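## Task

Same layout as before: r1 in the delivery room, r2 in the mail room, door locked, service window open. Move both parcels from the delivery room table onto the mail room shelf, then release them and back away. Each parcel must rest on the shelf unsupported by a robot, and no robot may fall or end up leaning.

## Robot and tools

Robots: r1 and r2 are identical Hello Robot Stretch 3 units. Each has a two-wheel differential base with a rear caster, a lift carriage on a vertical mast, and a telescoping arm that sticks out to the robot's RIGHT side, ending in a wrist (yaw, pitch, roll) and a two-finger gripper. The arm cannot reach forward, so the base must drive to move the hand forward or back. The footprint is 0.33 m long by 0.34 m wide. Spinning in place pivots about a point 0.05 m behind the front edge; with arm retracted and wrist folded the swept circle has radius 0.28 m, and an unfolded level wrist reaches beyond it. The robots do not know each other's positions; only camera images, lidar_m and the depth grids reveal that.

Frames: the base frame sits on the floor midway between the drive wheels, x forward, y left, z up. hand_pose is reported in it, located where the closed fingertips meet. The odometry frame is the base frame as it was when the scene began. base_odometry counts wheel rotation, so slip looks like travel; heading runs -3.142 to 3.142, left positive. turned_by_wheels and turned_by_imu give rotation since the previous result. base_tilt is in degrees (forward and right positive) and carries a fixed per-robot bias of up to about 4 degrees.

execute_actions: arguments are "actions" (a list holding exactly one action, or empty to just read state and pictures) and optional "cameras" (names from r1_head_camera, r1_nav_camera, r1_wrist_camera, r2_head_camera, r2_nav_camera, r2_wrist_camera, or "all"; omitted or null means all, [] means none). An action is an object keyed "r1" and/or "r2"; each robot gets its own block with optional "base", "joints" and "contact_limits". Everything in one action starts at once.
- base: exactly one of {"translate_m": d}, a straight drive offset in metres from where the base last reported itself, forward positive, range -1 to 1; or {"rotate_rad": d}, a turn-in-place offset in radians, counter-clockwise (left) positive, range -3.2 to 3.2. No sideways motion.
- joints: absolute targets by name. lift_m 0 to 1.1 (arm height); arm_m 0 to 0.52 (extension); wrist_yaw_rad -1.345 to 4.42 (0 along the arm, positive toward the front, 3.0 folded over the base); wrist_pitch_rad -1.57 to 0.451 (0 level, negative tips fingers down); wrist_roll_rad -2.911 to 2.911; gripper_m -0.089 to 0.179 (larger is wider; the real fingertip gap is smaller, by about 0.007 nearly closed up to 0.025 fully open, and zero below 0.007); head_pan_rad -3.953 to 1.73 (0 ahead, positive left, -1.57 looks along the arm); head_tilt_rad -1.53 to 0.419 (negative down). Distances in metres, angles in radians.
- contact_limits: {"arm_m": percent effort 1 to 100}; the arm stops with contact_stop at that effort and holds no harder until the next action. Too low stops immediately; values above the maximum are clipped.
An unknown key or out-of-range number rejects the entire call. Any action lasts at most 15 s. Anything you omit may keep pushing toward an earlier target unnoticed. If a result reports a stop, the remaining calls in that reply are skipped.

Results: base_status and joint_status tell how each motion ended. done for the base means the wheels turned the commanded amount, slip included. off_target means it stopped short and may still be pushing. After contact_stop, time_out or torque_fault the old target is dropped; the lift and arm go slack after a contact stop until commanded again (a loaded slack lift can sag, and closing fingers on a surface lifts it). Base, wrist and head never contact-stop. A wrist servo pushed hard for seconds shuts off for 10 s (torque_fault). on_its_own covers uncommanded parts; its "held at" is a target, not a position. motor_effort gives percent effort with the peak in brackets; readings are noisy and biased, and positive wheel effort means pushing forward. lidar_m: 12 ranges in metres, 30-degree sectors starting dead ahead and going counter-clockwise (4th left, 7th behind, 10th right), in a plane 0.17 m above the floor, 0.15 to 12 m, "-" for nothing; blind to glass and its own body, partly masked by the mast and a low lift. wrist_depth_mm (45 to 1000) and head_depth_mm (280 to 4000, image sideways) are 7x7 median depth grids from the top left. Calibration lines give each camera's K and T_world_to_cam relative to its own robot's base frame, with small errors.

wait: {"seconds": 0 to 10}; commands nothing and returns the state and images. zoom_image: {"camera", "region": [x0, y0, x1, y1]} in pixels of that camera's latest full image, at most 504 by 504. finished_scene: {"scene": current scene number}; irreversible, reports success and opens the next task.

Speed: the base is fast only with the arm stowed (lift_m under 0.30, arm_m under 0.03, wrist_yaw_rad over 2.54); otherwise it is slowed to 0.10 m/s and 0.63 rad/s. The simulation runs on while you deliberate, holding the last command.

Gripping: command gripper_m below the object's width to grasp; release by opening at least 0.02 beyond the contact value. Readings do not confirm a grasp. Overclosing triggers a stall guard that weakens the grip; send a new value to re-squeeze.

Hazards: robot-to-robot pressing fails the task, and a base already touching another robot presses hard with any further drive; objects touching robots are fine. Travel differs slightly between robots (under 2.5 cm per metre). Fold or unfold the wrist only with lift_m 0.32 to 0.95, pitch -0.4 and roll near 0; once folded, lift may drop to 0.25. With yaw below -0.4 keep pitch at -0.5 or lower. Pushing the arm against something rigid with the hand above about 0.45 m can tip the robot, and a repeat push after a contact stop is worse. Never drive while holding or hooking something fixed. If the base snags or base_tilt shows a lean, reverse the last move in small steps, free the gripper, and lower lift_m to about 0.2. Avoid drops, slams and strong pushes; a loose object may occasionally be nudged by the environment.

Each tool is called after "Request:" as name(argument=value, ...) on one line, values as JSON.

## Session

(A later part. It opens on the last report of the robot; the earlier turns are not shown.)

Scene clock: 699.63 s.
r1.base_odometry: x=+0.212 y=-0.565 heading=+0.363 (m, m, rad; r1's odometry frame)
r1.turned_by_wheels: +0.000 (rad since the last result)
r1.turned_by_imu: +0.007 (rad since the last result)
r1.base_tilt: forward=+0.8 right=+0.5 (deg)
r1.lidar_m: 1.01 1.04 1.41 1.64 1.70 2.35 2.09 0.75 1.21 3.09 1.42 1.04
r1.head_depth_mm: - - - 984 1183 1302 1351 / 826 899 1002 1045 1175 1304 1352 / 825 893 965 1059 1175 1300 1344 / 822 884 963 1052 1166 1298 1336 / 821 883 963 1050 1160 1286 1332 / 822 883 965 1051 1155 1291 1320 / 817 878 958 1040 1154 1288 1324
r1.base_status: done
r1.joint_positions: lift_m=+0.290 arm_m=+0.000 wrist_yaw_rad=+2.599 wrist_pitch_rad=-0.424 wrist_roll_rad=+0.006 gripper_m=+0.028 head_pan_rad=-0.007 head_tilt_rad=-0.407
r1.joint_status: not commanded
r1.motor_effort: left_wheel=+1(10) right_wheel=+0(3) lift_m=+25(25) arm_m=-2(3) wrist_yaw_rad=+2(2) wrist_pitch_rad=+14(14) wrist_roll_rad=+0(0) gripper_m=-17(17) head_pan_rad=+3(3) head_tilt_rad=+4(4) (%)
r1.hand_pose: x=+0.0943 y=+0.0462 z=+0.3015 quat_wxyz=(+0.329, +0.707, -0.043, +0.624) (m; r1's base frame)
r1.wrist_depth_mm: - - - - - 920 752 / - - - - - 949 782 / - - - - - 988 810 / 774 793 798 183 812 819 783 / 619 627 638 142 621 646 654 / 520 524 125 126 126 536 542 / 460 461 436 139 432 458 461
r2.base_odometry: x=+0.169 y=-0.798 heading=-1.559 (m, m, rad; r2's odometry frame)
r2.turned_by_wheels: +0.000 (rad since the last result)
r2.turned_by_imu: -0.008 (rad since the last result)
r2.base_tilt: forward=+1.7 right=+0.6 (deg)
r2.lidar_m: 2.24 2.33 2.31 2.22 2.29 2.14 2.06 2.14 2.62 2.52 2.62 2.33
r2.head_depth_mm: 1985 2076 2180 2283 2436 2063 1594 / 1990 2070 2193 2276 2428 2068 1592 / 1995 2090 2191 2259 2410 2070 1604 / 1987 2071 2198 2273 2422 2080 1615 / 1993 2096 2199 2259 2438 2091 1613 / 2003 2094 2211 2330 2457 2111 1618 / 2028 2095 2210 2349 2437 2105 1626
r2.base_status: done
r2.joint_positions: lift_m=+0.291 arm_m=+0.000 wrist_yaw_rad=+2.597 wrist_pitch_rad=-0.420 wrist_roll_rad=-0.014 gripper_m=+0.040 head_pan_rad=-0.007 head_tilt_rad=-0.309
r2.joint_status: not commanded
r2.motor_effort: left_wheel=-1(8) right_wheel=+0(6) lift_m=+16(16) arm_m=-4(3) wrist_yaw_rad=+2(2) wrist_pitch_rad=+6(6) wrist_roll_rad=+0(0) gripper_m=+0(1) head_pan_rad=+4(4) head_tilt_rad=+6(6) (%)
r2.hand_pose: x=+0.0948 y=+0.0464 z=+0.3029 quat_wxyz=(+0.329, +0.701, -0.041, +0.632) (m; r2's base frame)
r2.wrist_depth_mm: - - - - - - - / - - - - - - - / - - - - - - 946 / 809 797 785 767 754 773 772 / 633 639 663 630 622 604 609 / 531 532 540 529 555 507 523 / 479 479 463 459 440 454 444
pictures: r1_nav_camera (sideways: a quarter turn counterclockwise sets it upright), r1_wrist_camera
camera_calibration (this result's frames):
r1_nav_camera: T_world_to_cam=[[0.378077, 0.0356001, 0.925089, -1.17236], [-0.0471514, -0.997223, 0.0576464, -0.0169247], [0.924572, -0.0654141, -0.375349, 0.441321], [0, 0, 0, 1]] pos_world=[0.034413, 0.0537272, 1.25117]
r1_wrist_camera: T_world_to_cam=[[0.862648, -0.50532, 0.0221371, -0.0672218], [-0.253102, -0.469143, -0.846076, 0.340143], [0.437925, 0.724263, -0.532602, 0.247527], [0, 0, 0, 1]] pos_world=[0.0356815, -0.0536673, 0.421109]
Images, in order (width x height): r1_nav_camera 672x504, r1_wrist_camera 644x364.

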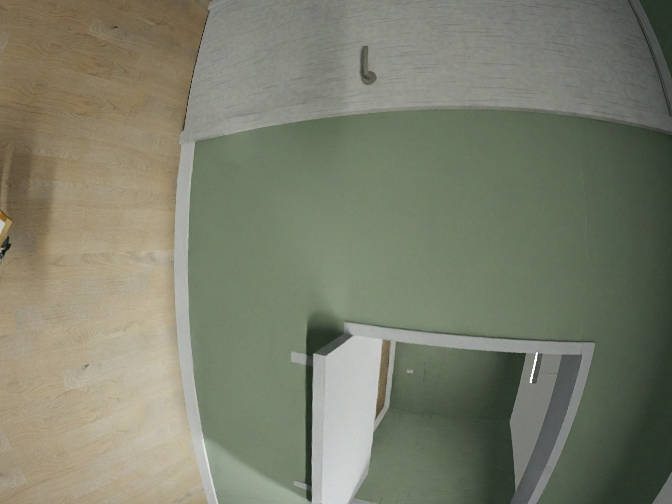

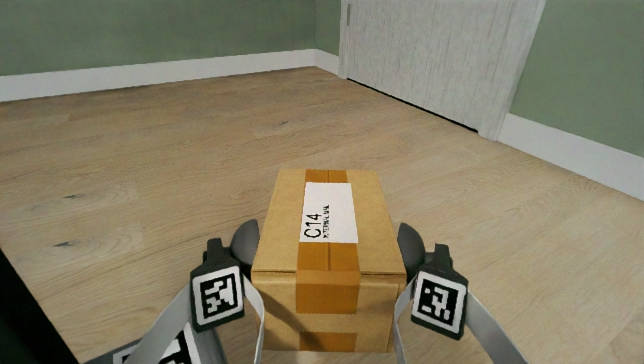

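Request:
execute_actions(actions=[{"r1": {"base": {"translate_m": 0.26}, "joints": {"lift_m": 0.72, "arm_m": 0.415, "wrist_yaw_rad": 1.57, "head_pan_rad": -1.0, "head_tilt_rad": -0.6}}, "r2": {"base": {"translate_m": -1.0}}}], cameras=["r1_wrist_camera", "r1_nav_camera"])

Scene clock: 711.93 s.
r1.base_odometry: x=+0.455 y=-0.473 heading=+0.363 (m, m, rad; r1's odometry frame)
r1.turned_by_wheels: +0.000 (rad since the last result)
r1.turned_by_imu: +0.001 (rad since the last result)
r1.base_tilt: forward=+0.9 right=+0.6 (deg)
r1.lidar_m: 0.75 0.78 1.04 1.64 1.70 2.35 2.35 0.98 1.37 2.85 1.05 0.78
r1.head_depth_mm: 2151 2717 3011 2246 1641 1446 1219 / 1690 2007 2489 2271 1701 1421 1211 / 1375 1578 1883 2077 1583 1414 1194 / 1184 1309 1154 1727 1731 1411 1195 / 3264 1339 996 1410 1572 1416 1193 / 3599 3729 929 1188 1334 1370 1193 / 3837 - 922 749 1127 1270 1186
r1.base_status: done
r1.joint_positions: lift_m=+0.720 arm_m=+0.415 wrist_yaw_rad=+1.570 wrist_pitch_rad=-0.424 wrist_roll_rad=+0.006 gripper_m=+0.028 head_pan_rad=-0.993 head_tilt_rad=-0.593
r1.joint_status: all done
r1.motor_effort: left_wheel=+1(8) right_wheel=+0(3) lift_m=+34(36) arm_m=+1(0) wrist_yaw_rad=+1(6) wrist_pitch_rad=+14(14) wrist_roll_rad=+0(0) gripper_m=-18(17) head_pan_rad=-3(30) head_tilt_rad=-5(23) (%)
r1.hand_pose: x=+0.2022 y=-0.5601 z=+0.7310 quat_wxyz=(+0.593, +0.595, -0.385, +0.381) (m; r1's base frame)
r1.wrist_depth_mm: 610 609 608 604 591 599 600 / 661 649 654 652 650 644 655 / 718 715 713 723 705 716 712 / 791 785 783 184 775 786 778 / 884 884 853 142 823 855 874 / 972 967 125 126 126 978 978 / 916 917 891 139 869 914 921
r2.base_odometry: x=+0.157 y=+0.202 heading=-1.558 (m, m, rad; r2's odometry frame)
r2.turned_by_wheels: +0.000 (rad since the last result)
r2.turned_by_imu: -0.008 (rad since the last result)
r2.base_tilt: forward=+1.7 right=+0.5 (deg)
r2.lidar_m: 3.24 3.18 2.29 2.20 1.47 1.10 1.06 1.09 1.49 2.52 2.62 3.37
r2.head_depth_mm: 2894 3049 3202 3405 2906 2064 1591 / 2918 3048 3228 3380 2925 2075 1598 / 2904 3050 3189 3396 2954 2081 1602 / 2926 3050 3197 3355 2994 2074 1611 / 2912 3037 3204 3375 2997 2099 1613 / 2943 3078 3242 3406 3013 2107 1625 / 2924 3070 3206 3398 3004 2121 1608
r2.base_status: done
r2.joint_positions: lift_m=+0.291 arm_m=+0.000 wrist_yaw_rad=+2.597 wrist_pitch_rad=-0.420 wrist_roll_rad=-0.014 gripper_m=+0.040 head_pan_rad=-0.007 head_tilt_rad=-0.309
r2.joint_status: not commanded
r2.motor_effort: left_wheel=+0(8) right_wheel=-1(7) lift_m=+16(16) arm_m=-3(3) wrist_yaw_rad=+2(2) wrist_pitch_rad=+6(6) wrist_roll_rad=+0(0) gripper_m=-1(1) head_pan_rad=+4(4) head_tilt_rad=+5(6) (%)
r2.hand_pose: x=+0.0948 y=+0.0464 z=+0.3029 quat_wxyz=(+0.329, +0.701, -0.041, +0.632) (m; r2's base frame)
r2.wrist_depth_mm: - - - - - - - / - - - - - - - / - - - - 983 981 953 / 804 791 773 772 776 758 743 / 641 643 662 628 628 623 606 / 538 530 540 529 539 529 515 / 480 472 456 456 437 454 450
pictures: r1_nav_camera (sideways: a quarter turn counterclockwise sets it upright), r1_wrist_camera
camera_calibration (this result's frames):
r1_nav_camera: T_world_to_cam=[[0.327889, -0.433095, 0.839594, -1.06054], [-0.85149, -0.520442, 0.0640704, -0.0203667], [0.409211, -0.735913, -0.539423, 0.657961], [0, 0, 0, 1]] pos_world=[0.0611517, 0.0142884, 1.24665]
r1_wrist_camera: T_world_to_cam=[[0.0120165, -0.999683, 0.0221328, -0.581106], [-0.532607, -0.0251322, -0.84599, 0.751593], [0.846278, -0.00162224, -0.53274, 0.379119], [0, 0, 0, 1]] pos_world=[0.086446, -0.561418, 0.850673]
Images, in order (width x height): r1_nav_camera 672x504, r1_wrist_camera 644x364.

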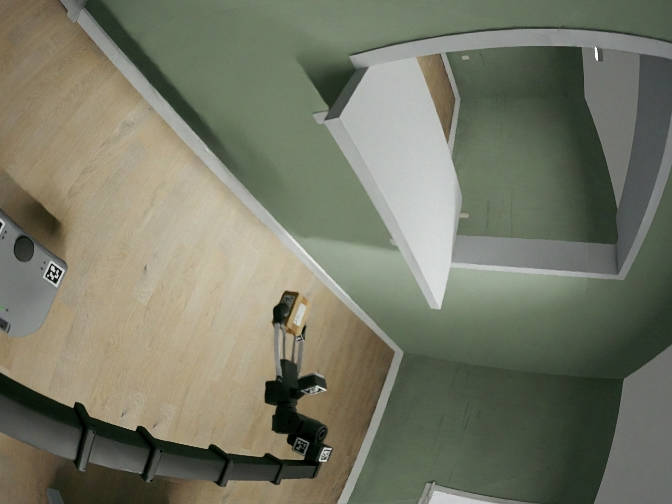

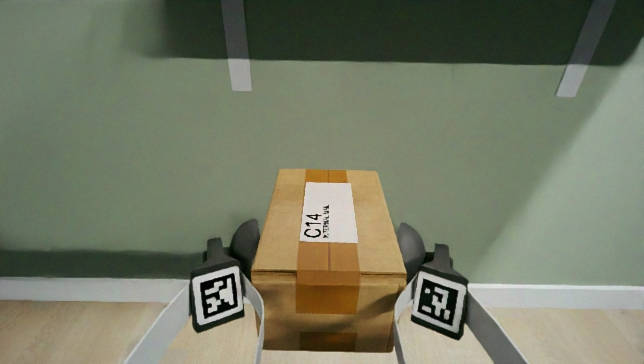

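Request:
execute_actions(actions=[{"r1": {"base": {"translate_m": 0.24}, "joints": {"lift_m": 0.945}}, "r2": {"base": {"translate_m": -0.36}, "joints": {"lift_m": 0.65, "head_pan_rad": -1.57, "head_tilt_rad": -0.5}}}], cameras=["r1_wrist_camera", "r1_head_camera"])

Scene clock: 730.87 s.
r1.base_odometry: x=+0.680 y=-0.387 heading=+0.363 (m, m, rad; r1's odometry frame)
r1.turned_by_wheels: +0.000 (rad since the last result)
r1.turned_by_imu: +0.001 (rad since the last result)
r1.base_tilt: forward=+0.8 right=+0.5 (deg)
r1.lidar_m: 0.51 0.53 0.68 1.63 1.70 2.34 2.58 1.20 3.20 1.93 0.72 0.53
r1.head_depth_mm: 1451 1835 2482 2160 1778 1440 1217 / 1129 1342 1036 2001 1751 1417 1208 / 1093 1197 957 1437 1689 1422 1205 / 3087 3364 948 703 1384 1401 1194 / 3267 3577 941 673 1045 1292 1193 / 3518 3935 930 665 539 1023 1143 / 3844 - 920 662 570 853 967
r1.base_status: done
r1.joint_positions: lift_m=+0.945 arm_m=+0.415 wrist_yaw_rad=+1.570 wrist_pitch_rad=-0.424 wrist_roll_rad=+0.006 gripper_m=+0.028 head_pan_rad=-0.993 head_tilt_rad=-0.593
r1.joint_status: all done
r1.motor_effort: left_wheel=+1(6) right_wheel=-1(3) lift_m=+34(35) arm_m=+1(1) wrist_yaw_rad=+0(0) wrist_pitch_rad=+14(14) wrist_roll_rad=+0(0) gripper_m=-18(17) head_pan_rad=-2(2) head_tilt_rad=-3(4) (%)
r1.hand_pose: x=+0.2022 y=-0.5601 z=+0.9560 quat_wxyz=(+0.593, +0.595, -0.385, +0.381) (m; r1's base frame)
r1.wrist_depth_mm: 383 505 - - - - - / 414 508 673 691 700 715 - / 453 441 446 451 459 465 464 / 328 331 335 183 337 343 345 / 267 269 265 142 263 269 273 / 635 631 125 126 126 623 623 / 716 713 717 138 716 717 710
r2.base_odometry: x=+0.152 y=+0.562 heading=-1.558 (m, m, rad; r2's odometry frame)
r2.turned_by_wheels: +0.000 (rad since the last result)
r2.turned_by_imu: -0.002 (rad since the last result)
r2.base_tilt: forward=+1.7 right=+0.4 (deg)
r2.lidar_m: 3.58 3.20 2.29 2.20 1.01 0.73 0.70 0.72 0.98 2.53 2.62 3.55
r2.head_depth_mm: 2173 2286 2390 2422 2123 1654 1359 / 2185 2365 2581 2747 2118 1668 1354 / 2197 2349 2569 2705 2150 1675 1365 / 2207 2363 2559 2747 2167 1672 1369 / 2212 2388 2571 2735 2169 1684 1376 / 2219 2400 2605 2762 2172 1689 1380 / 2207 2370 2580 2776 2220 1691 1383
r2.base_status: done
r2.joint_positions: lift_m=+0.649 arm_m=+0.000 wrist_yaw_rad=+2.597 wrist_pitch_rad=-0.420 wrist_roll_rad=-0.014 gripper_m=+0.040 head_pan_rad=-1.563 head_tilt_rad=-0.494
r2.joint_status: all done
r2.motor_effort: left_wheel=+0(6) right_wheel=-2(8) lift_m=+65(68) arm_m=-4(3) wrist_yaw_rad=+1(2) wrist_pitch_rad=+6(6) wrist_roll_rad=+0(0) gripper_m=+0(0) head_pan_rad=-3(44) head_tilt_rad=-4(25) (%)
r2.hand_pose: x=+0.0948 y=+0.0464 z=+0.6614 quat_wxyz=(+0.329, +0.701, -0.041, +0.632) (m; r2's base frame)
r2.wrist_depth_mm: - - - - - - - / - - - - - - - / - - - - - - - / - - - - - - - / - - - - - - - / 999 985 - 952 - 953 981 / 864 867 797 833 819 825 818
pictures: r1_head_camera (sideways: a quarter turn clockwise sets it upright), r1_wrist_camera
camera_calibration (this result's frames):
r1_head_camera: T_world_to_cam=[[-0.319059, 0.470166, -0.822888, 1.09114], [0.839757, 0.542741, -0.0154996, 0.0200151], [0.439327, -0.695972, -0.567992, 0.693399], [0, 0, 0, 1]] pos_world=[0.0267002, -0.0412918, 1.29204]
r1_wrist_camera: T_world_to_cam=[[0.0120179, -0.999683, 0.0221321, -0.586086], [-0.532652, -0.0251322, -0.845961, 0.94191], [0.846249, -0.00162204, -0.532785, 0.499035], [0, 0, 0, 1]] pos_world=[0.0864456, -0.561419, 1.07567]
Images, in order (width x height): r1_head_camera 896x504, r1_wrist_camera 644x364.

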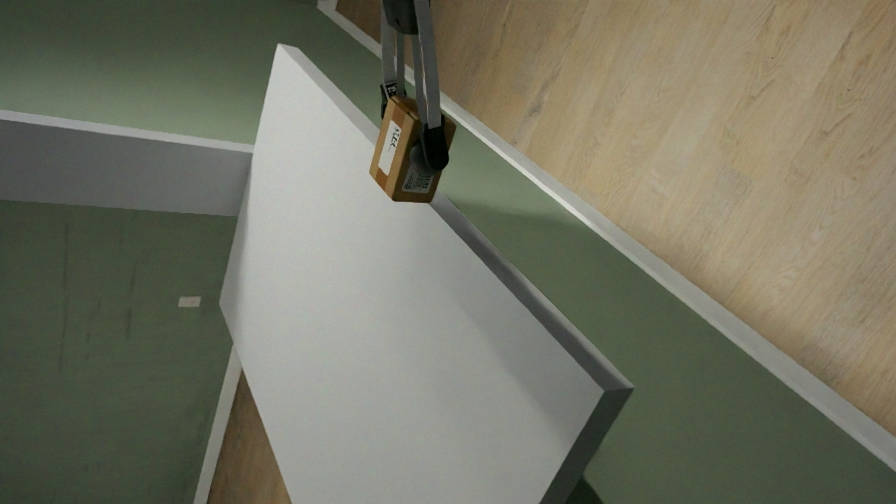

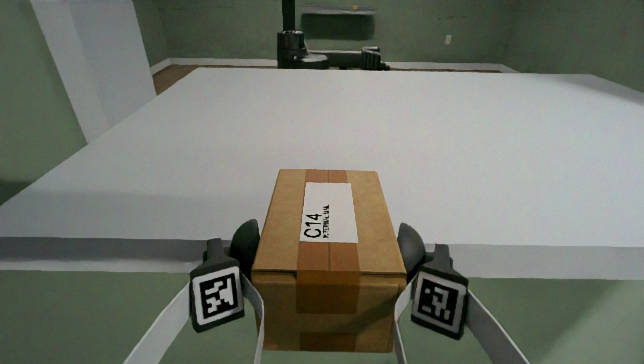

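Request:
execute_actions(actions=[{"r1": {"base": {"translate_m": 0.29}, "joints": {"lift_m": 0.93, "head_pan_rad": -1.2}}, "r2": {"base": {"rotate_rad": -1.548}, "joints": {"lift_m": 0.925, "wrist_yaw_rad": 0.0, "gripper_m": 0.15}}}], cameras=["r1_wrist_camera", "r1_head_camera", "r2_wrist_camera"])

Scene clock: 747.13 s.
r1.base_odometry: x=+0.951 y=-0.285 heading=+0.363 (m, m, rad; r1's odometry frame)
r1.turned_by_wheels: +0.000 (rad since the last result)
r1.turned_by_imu: +0.001 (rad since the last result)
r1.base_tilt: forward=+0.9 right=+0.9 (deg)
r1.lidar_m: 0.22 0.23 0.32 0.82 1.70 2.35 1.48 1.48 3.22 0.84 0.31 0.23
r1.head_depth_mm: 2149 2706 1044 2085 1752 1441 1214 / 1015 1336 1097 661 533 460 1184 / 1018 1125 961 657 530 433 1202 / 2780 3084 953 629 527 442 1177 / 2880 3204 938 649 522 465 870 / 3051 3326 930 666 520 489 601 / 3193 3472 791 330 363 407 459
r1.base_status: done
r1.joint_positions: lift_m=+0.930 arm_m=+0.415 wrist_yaw_rad=+1.570 wrist_pitch_rad=-0.424 wrist_roll_rad=+0.006 gripper_m=+0.028 head_pan_rad=-1.193 head_tilt_rad=-0.593
r1.joint_status: all done
r1.motor_effort: left_wheel=+0(4) right_wheel=-1(3) lift_m=+24(30) arm_m=+1(1) wrist_yaw_rad=+1(1) wrist_pitch_rad=+14(14) wrist_roll_rad=+0(0) gripper_m=-18(18) head_pan_rad=-3(15) head_tilt_rad=-4(4) (%)
r1.hand_pose: x=+0.2022 y=-0.5601 z=+0.9414 quat_wxyz=(+0.593, +0.595, -0.385, +0.381) (m; r1's base frame)
r1.wrist_depth_mm: - - - - - - - / - - - - - - - / - 406 407 413 422 423 427 / 301 303 306 183 310 313 316 / 240 242 243 142 237 249 250 / 200 202 125 126 126 206 207 / 171 172 168 138 165 175 176
r2.base_odometry: x=+0.152 y=+0.562 heading=-3.106 (m, m, rad; r2's odometry frame)
r2.turned_by_wheels: -1.548 (rad since the last result)
r2.turned_by_imu: -1.562 (rad since the last result)
r2.base_tilt: forward=+1.7 right=+0.5 (deg)
r2.lidar_m: 2.53 2.62 3.60 3.58 3.11 2.28 2.20 0.99 0.73 0.70 0.73 1.00
r2.head_depth_mm: - - - 896 646 877 - / - - - 904 647 569 - / - - 2539 856 651 566 - / - - 3927 868 657 896 1009 / - - 2979 925 659 896 1030 / - - - 932 664 915 1034 / - - - 943 668 920 1042
r2.base_status: done
r2.joint_positions: lift_m=+0.924 arm_m=+0.000 wrist_yaw_rad=+0.003 wrist_pitch_rad=-0.420 wrist_roll_rad=-0.014 gripper_m=+0.150 head_pan_rad=-1.563 head_tilt_rad=-0.494
r2.joint_status: all done
r2.motor_effort: left_wheel=+1(5) right_wheel=-2(6) lift_m=+65(66) arm_m=-3(3) wrist_yaw_rad=-2(2) wrist_pitch_rad=+6(6) wrist_roll_rad=+0(0) gripper_m=-1(83) head_pan_rad=-3(4) head_tilt_rad=-3(3) (%)
r2.hand_pose: x=-0.0209 y=-0.3694 z=+0.9364 quat_wxyz=(+0.697, +0.150, -0.686, -0.146) (m; r2's base frame)
r2.wrist_depth_mm: - - - 627 - 534 418 / 566 554 547 526 534 488 457 / 394 386 377 383 372 367 482 / 298 297 294 293 289 284 284 / 299 591 609 599 598 293 604 / 662 - 671 684 691 - 685 / 762 798 766 759 780 798 793
pictures: r1_head_camera (sideways: a quarter turn clockwise sets it upright), r1_wrist_camera, r2_wrist_camera
camera_calibration (this result's frames):
r1_head_camera: T_world_to_cam=[[-0.21948, 0.524102, -0.822888, 1.09053], [0.930713, 0.365422, -0.0154996, 0.0194603], [0.292578, -0.769274, -0.567992, 0.694295], [0, 0, 0, 1]] pos_world=[0.0181022, -0.044557, 1.29204]
r1_wrist_camera: T_world_to_cam=[[0.0120186, -0.999683, 0.0221317, -0.585763], [-0.532683, -0.0251322, -0.845941, 0.929555], [0.846229, -0.00162216, -0.532816, 0.491301], [0, 0, 0, 1]] pos_world=[0.0864453, -0.561419, 1.06109]
r2_wrist_camera: T_world_to_cam=[[-0.999673, 0.0253189, -0.00369751, -0.0105907], [0.0170272, 0.550386, -0.834736, 1.01957], [-0.0190995, -0.834526, -0.550637, 0.375724], [0, 0, 0, 1]] pos_world=[-0.0207714, -0.247336, 1.05792]
Images, in order (width x height): r1_head_camera 896x504, r1_wrist_camera 644x364, r2_wrist_camera 644x364.

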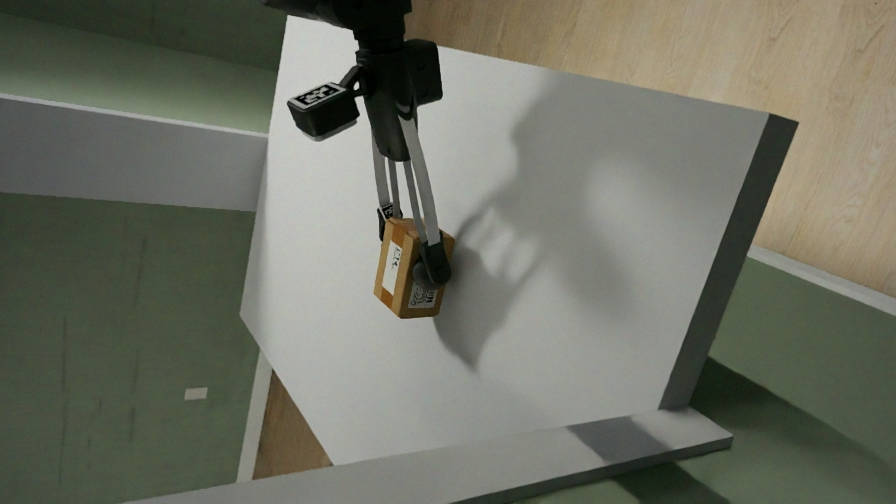

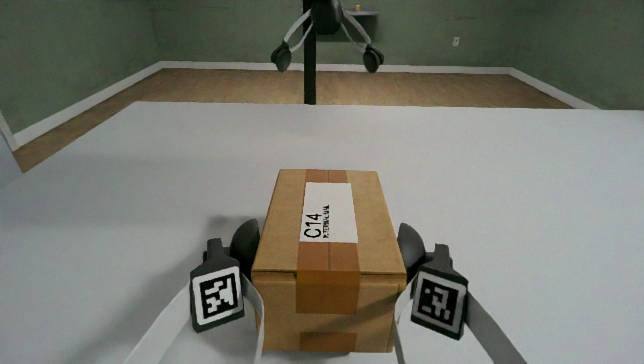

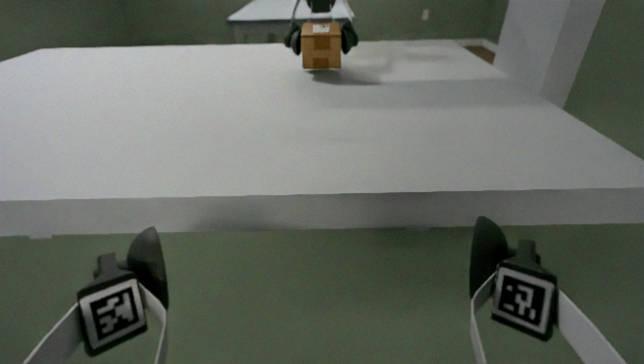

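Request:
execute_actions(actions=[{"r1": {"joints": {"lift_m": 0.913}}, "r2": {"joints": {"arm_m": 0.055}}}], cameras=["r1_wrist_camera", "r2_wrist_camera"])

Scene clock: 759.53 s.
r1.base_odometry: x=+0.951 y=-0.285 heading=+0.363 (m, m, rad; r1's odometry frame)
r1.turned_by_wheels: +0.000 (rad since the last result)
r1.turned_by_imu: +0.000 (rad since the last result)
r1.base_tilt: forward=+0.9 right=+0.7 (deg)
r1.lidar_m: 0.22 0.23 0.32 0.82 1.70 2.34 1.48 1.48 3.22 0.84 0.31 0.23
r1.head_depth_mm: 2114 2721 1043 2103 1751 1429 1219 / 1017 1325 1032 635 533 460 1184 / 1016 1122 960 655 530 432 1206 / 2811 3152 950 640 528 441 1168 / 2920 3195 936 648 523 464 873 / 2991 3390 933 667 521 491 601 / 3157 3491 790 329 364 407 458
r1.base_status: not commanded
r1.joint_positions: lift_m=+0.913 arm_m=+0.415 wrist_yaw_rad=+1.570 wrist_pitch_rad=-0.423 wrist_roll_rad=+0.006 gripper_m=+0.028 head_pan_rad=-1.193 head_tilt_rad=-0.593
r1.joint_status: all done
r1.motor_effort: left_wheel=+1(0) right_wheel=+0(1) lift_m=+24(23) arm_m=+1(0) wrist_yaw_rad=+0(0) wrist_pitch_rad=+13(14) wrist_roll_rad=+0(0) gripper_m=-18(17) head_pan_rad=-2(3) head_tilt_rad=-4(4) (%)
r1.hand_pose: x=+0.2024 y=-0.5601 z=+0.9248 quat_wxyz=(+0.593, +0.595, -0.386, +0.382) (m; r1's base frame)
r1.wrist_depth_mm: - - - - - - - / - - - - - - - / - 365 367 374 377 380 387 / 269 273 275 181 280 281 285 / 217 218 219 142 214 224 225 / 180 181 125 126 126 185 186 / 154 154 151 139 148 158 158
r2.base_odometry: x=+0.152 y=+0.562 heading=-3.106 (m, m, rad; r2's odometry frame)
r2.turned_by_wheels: +0.000 (rad since the last result)
r2.turned_by_imu: +0.001 (rad since the last result)
r2.base_tilt: forward=+1.7 right=+0.5 (deg)
r2.lidar_m: 2.53 2.63 3.60 3.58 3.13 2.28 2.20 0.99 0.72 0.70 0.72 0.99
r2.head_depth_mm: - - - 899 687 - - / - - - 903 675 - - / - - 2532 847 680 - - / - - 2915 873 657 906 1042 / - - 2960 925 659 924 1027 / - - - 930 662 913 1036 / - - - 938 667 918 1043
r2.base_status: not commanded
r2.joint_positions: lift_m=+0.924 arm_m=+0.055 wrist_yaw_rad=+0.003 wrist_pitch_rad=-0.420 wrist_roll_rad=-0.014 gripper_m=+0.150 head_pan_rad=-1.563 head_tilt_rad=-0.494
r2.joint_status: all done
r2.motor_effort: left_wheel=+1(1) right_wheel=-2(2) lift_m=+65(65) arm_m=+3(2) wrist_yaw_rad=-1(2) wrist_pitch_rad=+6(6) wrist_roll_rad=+0(0) gripper_m=+0(1) head_pan_rad=-3(2) head_tilt_rad=-3(4) (%)
r2.hand_pose: x=-0.0209 y=-0.4238 z=+0.9364 quat_wxyz=(+0.697, +0.150, -0.686, -0.146) (m; r2's base frame)
r2.wrist_depth_mm: - - - - - - 373 / 577 560 556 486 533 478 398 / 395 390 381 376 378 372 412 / 300 297 295 290 285 286 283 / 244 241 238 237 239 240 241 / 587 - 594 605 612 - 594 / 680 710 677 694 693 694 704
pictures: r1_wrist_camera, r2_wrist_camera
camera_calibration (this result's frames):
r1_wrist_camera: T_world_to_cam=[[0.0119861, -0.999683, 0.0221504, -0.585408], [-0.531589, -0.0251328, -0.846629, 0.915948], [0.846918, -0.00162714, -0.531722, 0.481121], [0, 0, 0, 1]] pos_world=[0.0864553, -0.561419, 1.04426]
r2_wrist_camera: T_world_to_cam=[[-0.999669, 0.0254503, -0.0036976, -0.00918609], [0.0170996, 0.550384, -0.834736, 1.04953], [-0.0192092, -0.834523, -0.550637, 0.330297], [0, 0, 0, 1]] pos_world=[-0.0207849, -0.301769, 1.05792]
Images, in order (width x height): r1_wrist_camera 644x364, r2_wrist_camera 644x364.

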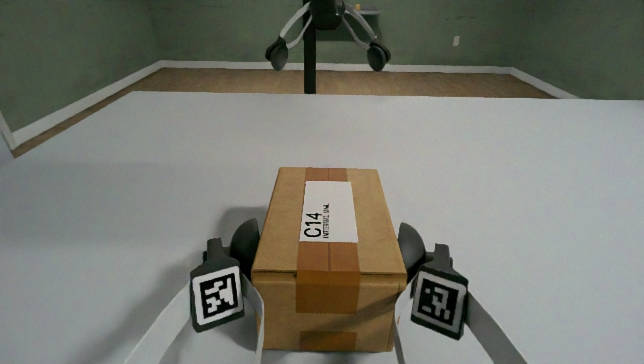

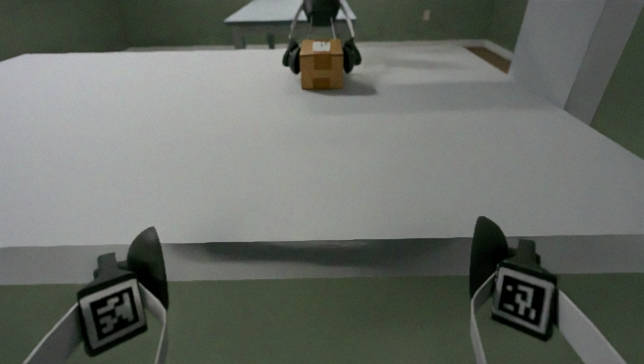

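Request:
execute_actions(actions=[{"r1": {"joints": {"gripper_m": 0.125}}, "r2": {"joints": {"arm_m": 0.27, "lift_m": 0.914}}}], cameras=["r1_wrist_camera", "r2_wrist_camera"])

Scene clock: 768.23 s.
r1.base_odometry: x=+0.951 y=-0.285 heading=+0.363 (m, m, rad; r1's odometry frame)
r1.turned_by_wheels: +0.000 (rad since the last result)
r1.turned_by_imu: +0.000 (rad since the last result)
r1.base_tilt: forward=+0.9 right=+0.7 (deg)
r1.lidar_m: 0.22 0.23 0.32 0.82 1.69 2.34 1.48 1.48 3.21 0.84 0.31 0.23
r1.head_depth_mm: 2132 2720 1036 2096 1742 1447 1213 / 1015 1328 1030 638 535 460 1181 / 1024 1128 959 655 530 433 1200 / 2784 3092 954 628 528 443 1182 / 2885 3196 938 645 524 463 872 / 3051 3383 930 668 520 490 601 / 3149 3504 767 330 364 407 457
r1.base_status: not commanded
r1.joint_positions: lift_m=+0.913 arm_m=+0.415 wrist_yaw_rad=+1.570 wrist_pitch_rad=-0.422 wrist_roll_rad=+0.006 gripper_m=+0.125 head_pan_rad=-1.193 head_tilt_rad=-0.593
r1.joint_status: all done
r1.motor_effort: left_wheel=+1(1) right_wheel=+0(0) lift_m=+24(24) arm_m=+0(1) wrist_yaw_rad=+1(1) wrist_pitch_rad=+12(13) wrist_roll_rad=+0(0) gripper_m=+1(81) head_pan_rad=-2(2) head_tilt_rad=-4(4) (%)
r1.hand_pose: x=+0.2025 y=-0.5601 z=+0.9250 quat_wxyz=(+0.593, +0.594, -0.386, +0.382) (m; r1's base frame)
r1.wrist_depth_mm: - - - 421 - - - / - - - - - - - / - 367 354 374 354 384 391 / 271 273 275 183 279 283 285 / 216 218 219 145 215 225 226 / 180 186 171 126 151 192 187 / 158 151 151 140 153 154 159
r2.base_odometry: x=+0.152 y=+0.562 heading=-3.106 (m, m, rad; r2's odometry frame)
r2.turned_by_wheels: +0.000 (rad since the last result)
r2.turned_by_imu: +0.001 (rad since the last result)
r2.base_tilt: forward=+1.7 right=+0.6 (deg)
r2.lidar_m: 2.53 2.63 3.59 3.59 3.12 2.28 2.21 0.99 0.73 0.70 0.73 1.00
r2.head_depth_mm: - - - 3596 596 891 1005 / - - - - 589 899 1015 / - - 2467 - - 897 1015 / - - 2937 903 630 905 1023 / - - 2970 925 661 910 1032 / - - - 931 664 918 1036 / - - - 942 667 919 1046
r2.base_status: not commanded
r2.joint_positions: lift_m=+0.915 arm_m=+0.270 wrist_yaw_rad=+0.002 wrist_pitch_rad=-0.420 wrist_roll_rad=-0.014 gripper_m=+0.150 head_pan_rad=-1.563 head_tilt_rad=-0.494
r2.joint_status: all done
r2.motor_effort: left_wheel=+1(1) right_wheel=-2(2) lift_m=+16(62) arm_m=+4(3) wrist_yaw_rad=-1(1) wrist_pitch_rad=+6(6) wrist_roll_rad=+0(0) gripper_m=+0(0) head_pan_rad=-3(3) head_tilt_rad=-4(3) (%)
r2.hand_pose: x=-0.0211 y=-0.6388 z=+0.9270 quat_wxyz=(+0.697, +0.149, -0.686, -0.146) (m; r2's base frame)
r2.wrist_depth_mm: - - - 425 - - - / - 519 519 437 467 492 - / 367 361 356 297 348 344 331 / 280 277 274 274 268 268 265 / 225 226 224 223 219 224 216 / 191 - 187 188 185 - 183 / - 158 162 161 160 157 158
pictures: r1_wrist_camera, r2_wrist_camera
camera_calibration (this result's frames):
r1_wrist_camera: T_world_to_cam=[[0.0119603, -0.999683, 0.0221629, -0.585422], [-0.53063, -0.0251316, -0.847231, 0.916602], [0.847519, -0.00162722, -0.530762, 0.480124], [0, 0, 0, 1]] pos_world=[0.0864639, -0.561419, 1.04438]
r2_wrist_camera: T_world_to_cam=[[-0.999655, 0.0260095, -0.00369815, -0.00351624], [0.0174075, 0.550354, -0.83475, 1.16004], [-0.0196762, -0.834526, -0.550617, 0.14568], [0, 0, 0, 1]] pos_world=[-0.020842, -0.516767, 1.04854]
Images, in order (width x height): r1_wrist_camera 644x364, r2_wrist_camera 644x364.

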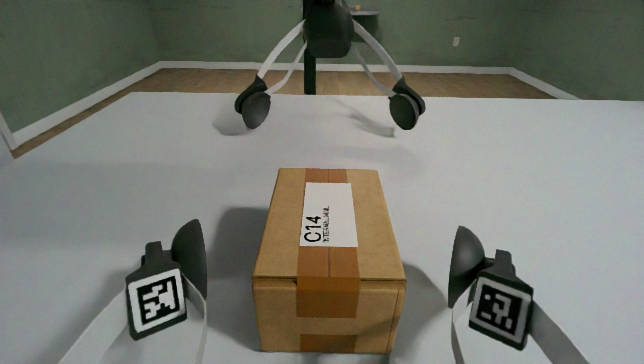

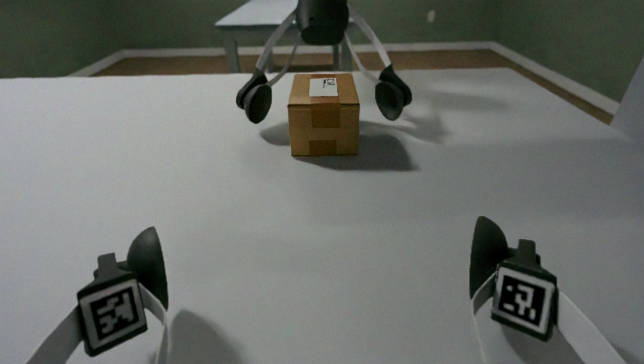

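Request:
zoom_image(camera="r2_wrist_camera", region=[260, 55, 390, 175])

Region (260, 55, 390, 175) of r2_wrist_camera's 644x364 image, scaled by 3.877; it fills the top 465 rows of this view, and the rest is white.

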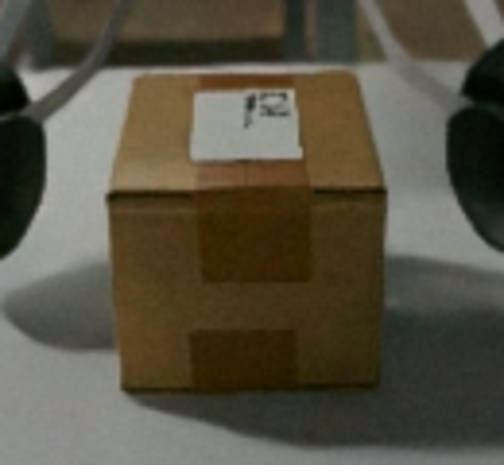

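Request:
execute_actions(actions=[{"r1": {"base": {"translate_m": -0.14}, "joints": {"lift_m": 0.98}}, "r2": {"base": {"translate_m": -0.0055}, "joints": {"arm_m": 0.456}}}], cameras=["r1_wrist_camera", "r2_wrist_camera"])

Scene clock: 796.33 s.
r1.base_odometry: x=+0.820 y=-0.334 heading=+0.363 (m, m, rad; r1's odometry frame)
r1.turned_by_wheels: +0.000 (rad since the last result)
r1.turned_by_imu: +0.000 (rad since the last result)
r1.base_tilt: forward=+0.8 right=+0.5 (deg)
r1.lidar_m: 0.36 0.37 0.52 1.34 1.70 2.34 2.74 1.35 3.20 1.36 0.51 0.37
r1.head_depth_mm: 2477 2780 2942 2260 1735 1431 1212 / 1706 2134 1091 2256 1752 1436 1208 / 1115 1326 1018 782 1744 1420 1204 / 1054 1168 947 652 581 1409 1202 / 2898 3168 940 673 523 466 1169 / 3024 3330 931 664 520 811 1011 / 3171 3488 829 638 516 676 767
r1.base_status: done
r1.joint_positions: lift_m=+0.980 arm_m=+0.415 wrist_yaw_rad=+1.570 wrist_pitch_rad=-0.421 wrist_roll_rad=+0.006 gripper_m=+0.125 head_pan_rad=-1.193 head_tilt_rad=-0.593
r1.joint_status: all done
r1.motor_effort: left_wheel=+1(3) right_wheel=+0(3) lift_m=+34(34) arm_m=+1(1) wrist_yaw_rad=+0(1) wrist_pitch_rad=+12(12) wrist_roll_rad=+0(0) gripper_m=+0(0) head_pan_rad=-2(2) head_tilt_rad=-4(5) (%)
r1.hand_pose: x=+0.2027 y=-0.5601 z=+0.9918 quat_wxyz=(+0.593, +0.594, -0.386, +0.382) (m; r1's base frame)
r1.wrist_depth_mm: 353 - - 426 - - - / 352 - - 421 - - - / 346 533 536 511 555 567 569 / 348 400 380 327 388 413 413 / 315 319 321 298 324 328 329 / 261 273 265 268 267 278 272 / 227 219 227 228 229 223 232
r2.base_odometry: x=+0.158 y=+0.562 heading=-3.106 (m, m, rad; r2's odometry frame)
r2.turned_by_wheels: +0.000 (rad since the last result)
r2.turned_by_imu: +0.001 (rad since the last result)
r2.base_tilt: forward=+1.7 right=+0.6 (deg)
r2.lidar_m: 2.53 2.63 3.61 3.58 3.11 2.28 2.20 0.99 0.72 0.70 0.73 1.00
r2.head_depth_mm: - - - - 598 890 1006 / - - - 813 648 895 1014 / - - 2851 780 651 899 1016 / - - 2913 870 656 906 1026 / - - 2942 926 659 910 1026 / - - - 932 664 915 1034 / - - - 939 666 919 1043
r2.base_status: done
r2.joint_positions: lift_m=+0.915 arm_m=+0.456 wrist_yaw_rad=+0.002 wrist_pitch_rad=-0.420 wrist_roll_rad=-0.014 gripper_m=+0.150 head_pan_rad=-1.563 head_tilt_rad=-0.494
r2.joint_status: all done
r2.motor_effort: left_wheel=+1(2) right_wheel=-2(7) lift_m=+16(16) arm_m=+3(3) wrist_yaw_rad=-1(1) wrist_pitch_rad=+6(6) wrist_roll_rad=+0(0) gripper_m=-1(0) head_pan_rad=-3(4) head_tilt_rad=-3(4) (%)
r2.hand_pose: x=-0.0211 y=-0.8248 z=+0.9270 quat_wxyz=(+0.697, +0.149, -0.686, -0.146) (m; r2's base frame)
r2.wrist_depth_mm: - - - - - - - / - - - - - - - / 368 361 360 351 348 343 339 / 279 277 272 180 270 266 262 / 226 225 215 147 219 225 216 / 190 - 176 126 180 - 183 / - 158 156 137 155 157 158
pictures: r1_wrist_camera, r2_wrist_camera
camera_calibration (this result's frames):
r1_wrist_camera: T_world_to_cam=[[0.0119401, -0.999683, 0.022175, -0.586912], [-0.529832, -0.0251327, -0.84773, 0.973584], [0.848019, -0.00162702, -0.529964, 0.514579], [0, 0, 0, 1]] pos_world=[0.086471, -0.56142, 1.11106]
r2_wrist_camera: T_world_to_cam=[[-0.999653, 0.0260712, -0.00369831, 0.00135893], [0.0174415, 0.55035, -0.834752, 1.26241], [-0.0197276, -0.834527, -0.550614, -0.00955119], [0, 0, 0, 1]] pos_world=[-0.0208483, -0.702773, 1.04854]
Images, in order (width x height): r1_wrist_camera 644x364, r2_wrist_camera 644x364.

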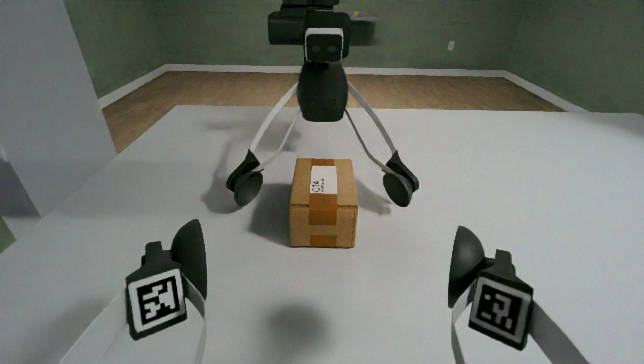

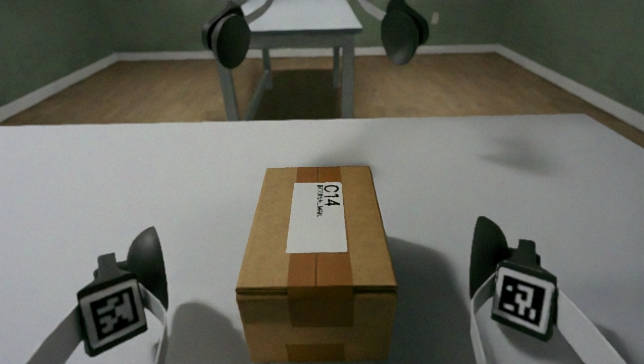

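Request:
execute_actions(actions=[{"r1": {"base": {"translate_m": -0.09}}, "r2": {"joints": {"gripper_m": 0.026}}}], cameras=["r1_wrist_camera", "r2_wrist_camera"])

Scene clock: 805.83 s.
r1.base_odometry: x=+0.736 y=-0.366 heading=+0.363 (m, m, rad; r1's odometry frame)
r1.turned_by_wheels: +0.000 (rad since the last result)
r1.turned_by_imu: +0.000 (rad since the last result)
r1.base_tilt: forward=+0.9 right=+0.5 (deg)
r1.lidar_m: 0.45 0.47 0.62 1.64 1.70 2.34 2.65 1.26 3.20 1.71 0.63 0.47
r1.head_depth_mm: 2525 2750 2928 2272 1752 1436 1210 / 2149 2666 2839 2270 1738 1424 1206 / 1410 1674 1138 2159 1746 1426 1195 / 1078 1199 952 1616 1672 1415 1201 / 1114 1235 940 672 1318 1372 1196 / 2976 3274 933 669 537 1117 1158 / 3162 3524 922 664 517 854 976
r1.base_status: done
r1.joint_positions: lift_m=+0.980 arm_m=+0.415 wrist_yaw_rad=+1.570 wrist_pitch_rad=-0.421 wrist_roll_rad=+0.006 gripper_m=+0.125 head_pan_rad=-1.193 head_tilt_rad=-0.593
r1.joint_status: not commanded
r1.motor_effort: left_wheel=+1(2) right_wheel=+0(3) lift_m=+33(34) arm_m=+0(1) wrist_yaw_rad=+1(1) wrist_pitch_rad=+12(12) wrist_roll_rad=+0(0) gripper_m=+1(1) head_pan_rad=-3(1) head_tilt_rad=-4(3) (%)
r1.hand_pose: x=+0.2027 y=-0.5601 z=+0.9918 quat_wxyz=(+0.593, +0.594, -0.386, +0.382) (m; r1's base frame)
r1.wrist_depth_mm: 345 - - 516 - - - / 359 - - 695 - - - / 388 473 542 425 553 564 568 / 422 398 402 366 409 413 418 / 318 321 322 321 322 327 328 / 262 273 266 267 268 280 271 / 234 232 234 235 236 237 236
r2.base_odometry: x=+0.158 y=+0.562 heading=-3.106 (m, m, rad; r2's odometry frame)
r2.turned_by_wheels: +0.000 (rad since the last result)
r2.turned_by_imu: +0.001 (rad since the last result)
r2.base_tilt: forward=+1.6 right=+0.7 (deg)
r2.lidar_m: 2.54 2.64 3.61 3.60 3.12 2.27 2.20 0.99 0.73 0.70 0.73 1.00
r2.head_depth_mm: - - - - 597 893 1003 / - - - 812 647 895 1008 / - - 2845 779 653 903 1015 / - - 2901 871 656 905 1021 / - - 2937 924 658 911 1031 / - - - 935 663 916 1040 / - - - 942 667 919 1040
r2.base_status: not commanded
r2.joint_positions: lift_m=+0.915 arm_m=+0.456 wrist_yaw_rad=+0.002 wrist_pitch_rad=-0.419 wrist_roll_rad=-0.014 gripper_m=+0.027 head_pan_rad=-1.563 head_tilt_rad=-0.494
r2.joint_status: all done
r2.motor_effort: left_wheel=+0(0) right_wheel=-2(3) lift_m=+16(16) arm_m=+2(3) wrist_yaw_rad=-2(1) wrist_pitch_rad=+6(6) wrist_roll_rad=+0(0) gripper_m=-17(89) head_pan_rad=-3(4) head_tilt_rad=-3(3) (%)
r2.hand_pose: x=-0.0212 y=-0.8250 z=+0.9273 quat_wxyz=(+0.697, +0.149, -0.686, -0.146) (m; r2's base frame)
r2.wrist_depth_mm: - - - - - - - / - - - - - - - / 370 363 354 352 347 346 361 / 282 275 274 181 268 265 263 / 226 224 223 146 219 217 215 / 191 189 132 130 131 184 182 / 165 163 158 145 155 159 158
pictures: r1_wrist_camera, r2_wrist_camera
camera_calibration (this result's frames):
r1_wrist_camera: T_world_to_cam=[[0.01194, -0.999683, 0.022175, -0.586912], [-0.529832, -0.0251326, -0.84773, 0.973584], [0.848019, -0.00162712, -0.529964, 0.514579], [0, 0, 0, 1]] pos_world=[0.086471, -0.56142, 1.11106]
r2_wrist_camera: T_world_to_cam=[[-0.999646, 0.0263605, -0.00373255, 0.00156941], [0.0176078, 0.549444, -0.835345, 1.26251], [-0.0199693, -0.835115, -0.549713, -0.0108766], [0, 0, 0, 1]] pos_world=[-0.0208783, -0.7028, 1.04865]
Images, in order (width x height): r1_wrist_camera 644x364, r2_wrist_camera 644x364.

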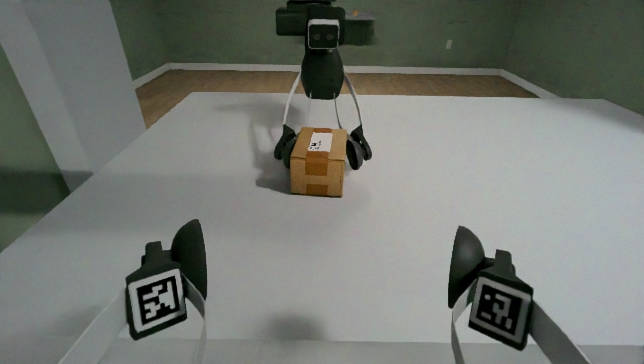

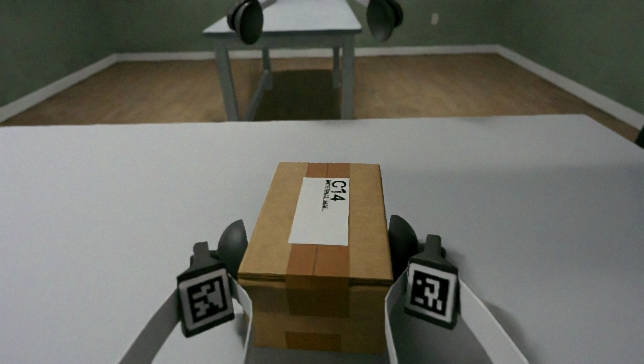

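Request:
zoom_image(camera="r2_wrist_camera", region=[170, 140, 480, 364])

Region (170, 140, 480, 364) of r2_wrist_camera's 644x364 image, scaled by 1.626.

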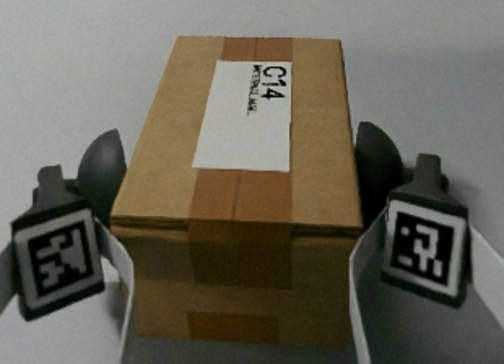

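Request:
execute_actions(actions=[{"r2": {"joints": {"lift_m": 0.945}}}], cameras=["r1_wrist_camera", "r2_wrist_camera"])

Scene clock: 812.17 s.
r1.base_odometry: x=+0.736 y=-0.366 heading=+0.363 (m, m, rad; r1's odometry frame)
r1.turned_by_wheels: +0.000 (rad since the last result)
r1.turned_by_imu: +0.000 (rad since the last result)
r1.base_tilt: forward=+0.8 right=+0.7 (deg)
r1.lidar_m: 0.45 0.47 0.62 1.64 1.70 2.34 2.64 1.26 3.21 1.70 0.63 0.47
r1.head_depth_mm: 2494 2767 2952 2277 1757 1428 1219 / 2162 2683 2819 2246 1757 1426 1207 / 1416 1672 1139 2122 1734 1433 1206 / 1078 1197 950 1615 1665 1402 1198 / 1114 1229 939 672 1310 1369 1188 / 3044 3275 936 668 537 1114 1147 / 3129 3565 745 663 518 854 974
r1.base_status: not commanded
r1.joint_positions: lift_m=+0.980 arm_m=+0.415 wrist_yaw_rad=+1.570 wrist_pitch_rad=-0.421 wrist_roll_rad=+0.006 gripper_m=+0.125 head_pan_rad=-1.193 head_tilt_rad=-0.593
r1.joint_status: not commanded
r1.motor_effort: left_wheel=+1(1) right_wheel=-1(0) lift_m=+33(34) arm_m=+1(1) wrist_yaw_rad=+1(1) wrist_pitch_rad=+12(12) wrist_roll_rad=+0(0) gripper_m=+0(0) head_pan_rad=-2(2) head_tilt_rad=-4(4) (%)
r1.hand_pose: x=+0.2027 y=-0.5601 z=+0.9918 quat_wxyz=(+0.593, +0.594, -0.386, +0.382) (m; r1's base frame)
r1.wrist_depth_mm: 345 - - 517 - - - / 358 - - 695 - - - / 388 477 538 383 553 560 569 / 421 398 402 384 408 412 416 / 317 320 320 323 326 325 330 / 263 272 265 267 268 279 273 / 233 233 235 235 236 237 236
r2.base_odometry: x=+0.158 y=+0.562 heading=-3.106 (m, m, rad; r2's odometry frame)
r2.turned_by_wheels: +0.000 (rad since the last result)
r2.turned_by_imu: +0.001 (rad since the last result)
r2.base_tilt: forward=+1.7 right=+0.6 (deg)
r2.lidar_m: 2.53 2.64 3.61 3.59 3.11 2.28 2.20 0.99 0.73 0.70 0.73 1.00
r2.head_depth_mm: - - - - 620 892 1007 / - - - 854 648 896 1014 / - - 2517 819 652 901 1018 / - - 2872 871 654 906 1019 / - - 2918 923 660 912 1029 / - - - 930 663 916 1037 / - - - 944 667 923 1043
r2.base_status: not commanded
r2.joint_positions: lift_m=+0.944 arm_m=+0.456 wrist_yaw_rad=+0.002 wrist_pitch_rad=-0.425 wrist_roll_rad=-0.014 gripper_m=+0.027 head_pan_rad=-1.563 head_tilt_rad=-0.494
r2.joint_status: all done
r2.motor_effort: left_wheel=+1(0) right_wheel=-2(2) lift_m=+66(71) arm_m=+3(2) wrist_yaw_rad=-2(0) wrist_pitch_rad=+8(8) wrist_roll_rad=+0(0) gripper_m=-17(17) head_pan_rad=-4(3) head_tilt_rad=-3(3) (%)
r2.hand_pose: x=-0.0212 y=-0.8242 z=+0.9552 quat_wxyz=(+0.696, +0.151, -0.686, -0.148) (m; r2's base frame)
r2.wrist_depth_mm: - - - - - - - / - - - - - - - / - - - - - - - / 327 327 323 182 314 314 311 / 267 265 263 147 256 257 256 / 224 224 132 130 130 218 217 / 195 193 186 145 185 188 187
pictures: r1_wrist_camera, r2_wrist_camera
camera_calibration (this result's frames):
r1_wrist_camera: T_world_to_cam=[[0.0119403, -0.999683, 0.0221751, -0.586912], [-0.529832, -0.0251328, -0.84773, 0.973583], [0.848019, -0.00162693, -0.529964, 0.514579], [0, 0, 0, 1]] pos_world=[0.086471, -0.56142, 1.11106]
r2_wrist_camera: T_world_to_cam=[[-0.999646, 0.0263792, -0.00354851, 0.001491], [0.0175931, 0.5548, -0.831798, 1.28639], [-0.0199735, -0.831565, -0.555068, 0.013185], [0, 0, 0, 1]] pos_world=[-0.0208778, -0.702767, 1.07734]
Images, in order (width x height): r1_wrist_camera 644x364, r2_wrist_camera 644x364.

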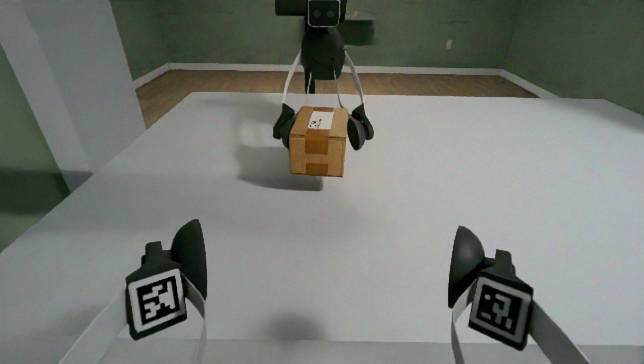

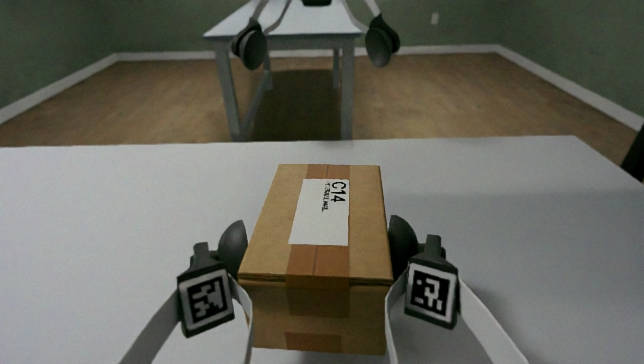

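Request:
execute_actions(actions=[{"r1": {"base": {"translate_m": -0.22}, "joints": {"lift_m": 0.93, "arm_m": 0.16, "wrist_yaw_rad": 2.3, "gripper_m": 0.04}}, "r2": {"base": {"rotate_rad": 1.553}, "joints": {"arm_m": 0.16, "wrist_yaw_rad": 2.6, "head_pan_rad": 0.0, "head_tilt_rad": -0.3}}}], cameras=["r2_nav_camera", "r2_wrist_camera"])

Scene clock: 824.47 s.
r1.base_odometry: x=+0.530 y=-0.444 heading=+0.363 (m, m, rad; r1's odometry frame)
r1.turned_by_wheels: +0.000 (rad since the last result)
r1.turned_by_imu: -0.001 (rad since the last result)
r1.base_tilt: forward=+0.9 right=+0.6 (deg)
r1.lidar_m: 0.67 0.70 0.93 1.64 1.70 2.34 2.43 1.06 1.42 2.55 0.94 0.69
r1.head_depth_mm: 2496 2763 2956 2471 - 1435 1211 / 2598 2887 2974 2372 1840 1355 1208 / 2126 2516 2784 2252 - - 1199 / 1574 1772 2049 2128 1710 1373 1186 / 1255 1345 1130 1750 1696 1411 1189 / 1122 1234 933 1351 1499 1421 1235 / 3165 3445 917 756 1208 1291 1185
r1.base_status: done
r1.joint_positions: lift_m=+0.930 arm_m=+0.160 wrist_yaw_rad=+2.299 wrist_pitch_rad=-0.421 wrist_roll_rad=+0.006 gripper_m=+0.040 head_pan_rad=-1.193 head_tilt_rad=-0.593
r1.joint_status: all done
r1.motor_effort: left_wheel=+1(3) right_wheel=+0(3) lift_m=+24(30) arm_m=-2(2) wrist_yaw_rad=+2(6) wrist_pitch_rad=+12(12) wrist_roll_rad=+0(0) gripper_m=+0(80) head_pan_rad=-3(2) head_tilt_rad=-3(4) (%)
r1.hand_pose: x=+0.1460 y=-0.1562 z=+0.9423 quat_wxyz=(+0.417, +0.693, -0.149, +0.569) (m; r1's base frame)
r1.wrist_depth_mm: - - 927 746 608 511 444 / - - - 814 640 541 460 / - - - 889 698 570 481 / - - - 962 748 611 508 / - - - - 776 647 539 / - - - - 793 692 564 / - - - - - 723 597
r2.base_odometry: x=+0.158 y=+0.562 heading=-1.553 (m, m, rad; r2's odometry frame)
r2.turned_by_wheels: +1.553 (rad since the last result)
r2.turned_by_imu: +1.570 (rad since the last result)
r2.base_tilt: forward=+1.6 right=+0.5 (deg)
r2.lidar_m: 3.58 3.15 2.28 2.20 1.00 0.73 0.70 0.72 0.99 2.53 2.63 3.55
r2.head_depth_mm: 3280 3363 3569 3725 2907 2072 1598 / 3232 3397 3628 3770 2933 2070 1600 / 3215 3391 3553 3772 2927 2079 1604 / 3216 3431 3587 3787 2993 2083 1596 / 3229 3398 3600 3822 2994 2103 1608 / 3244 3406 3642 3803 3005 2104 1617 / 3238 3390 3669 3843 3006 2105 1624
r2.base_status: done
r2.joint_positions: lift_m=+0.944 arm_m=+0.160 wrist_yaw_rad=+2.597 wrist_pitch_rad=-0.425 wrist_roll_rad=-0.014 gripper_m=+0.027 head_pan_rad=-0.007 head_tilt_rad=-0.310
r2.joint_status: all done
r2.motor_effort: left_wheel=-2(4) right_wheel=+2(8) lift_m=+66(66) arm_m=-3(4) wrist_yaw_rad=+2(4) wrist_pitch_rad=+8(8) wrist_roll_rad=+0(0) gripper_m=-17(17) head_pan_rad=+4(43) head_tilt_rad=+7(27) (%)
r2.hand_pose: x=+0.0945 y=-0.1142 z=+0.9551 quat_wxyz=(+0.330, +0.701, -0.040, +0.631) (m; r2's base frame)
r2.wrist_depth_mm: - - - - - - - / - - - - - - - / - - - - - - - / - - - 183 - - - / - - - 148 - - - / - - 132 130 129 - - / - - - 144 - - -
pictures: r2_nav_camera (sideways: a quarter turn counterclockwise sets it upright), r2_wrist_camera
camera_calibration (this result's frames):
r2_nav_camera: T_world_to_cam=[[0.292157, -0.0264367, 0.956005, -1.20253], [0.0375175, -0.998532, -0.0390782, 0.0957774], [0.955634, 0.0472839, -0.290736, 0.325552], [0, 0, 0, 1]] pos_world=[0.0366251, 0.0484524, 1.24802]
r2_wrist_camera: T_world_to_cam=[[0.840358, -0.54202, -0.00353351, -0.140469], [-0.303376, -0.464938, -0.831742, 0.804289], [0.449178, 0.700034, -0.555151, 0.736499], [0, 0, 0, 1]] pos_world=[0.0312277, -0.217766, 1.07733]
Images, in order (width x height): r2_nav_camera 672x504, r2_wrist_camera 644x364.

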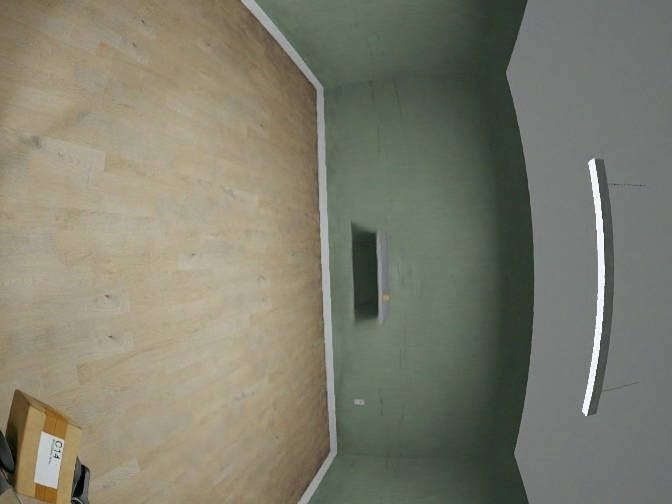

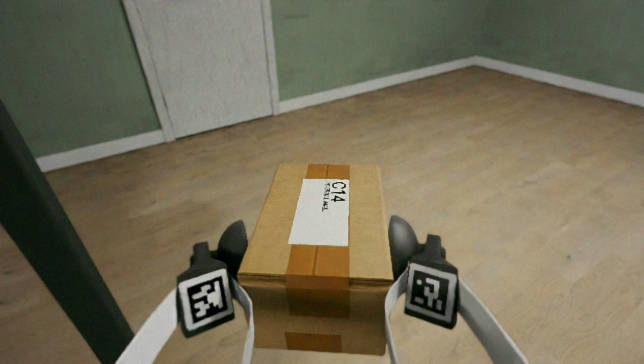

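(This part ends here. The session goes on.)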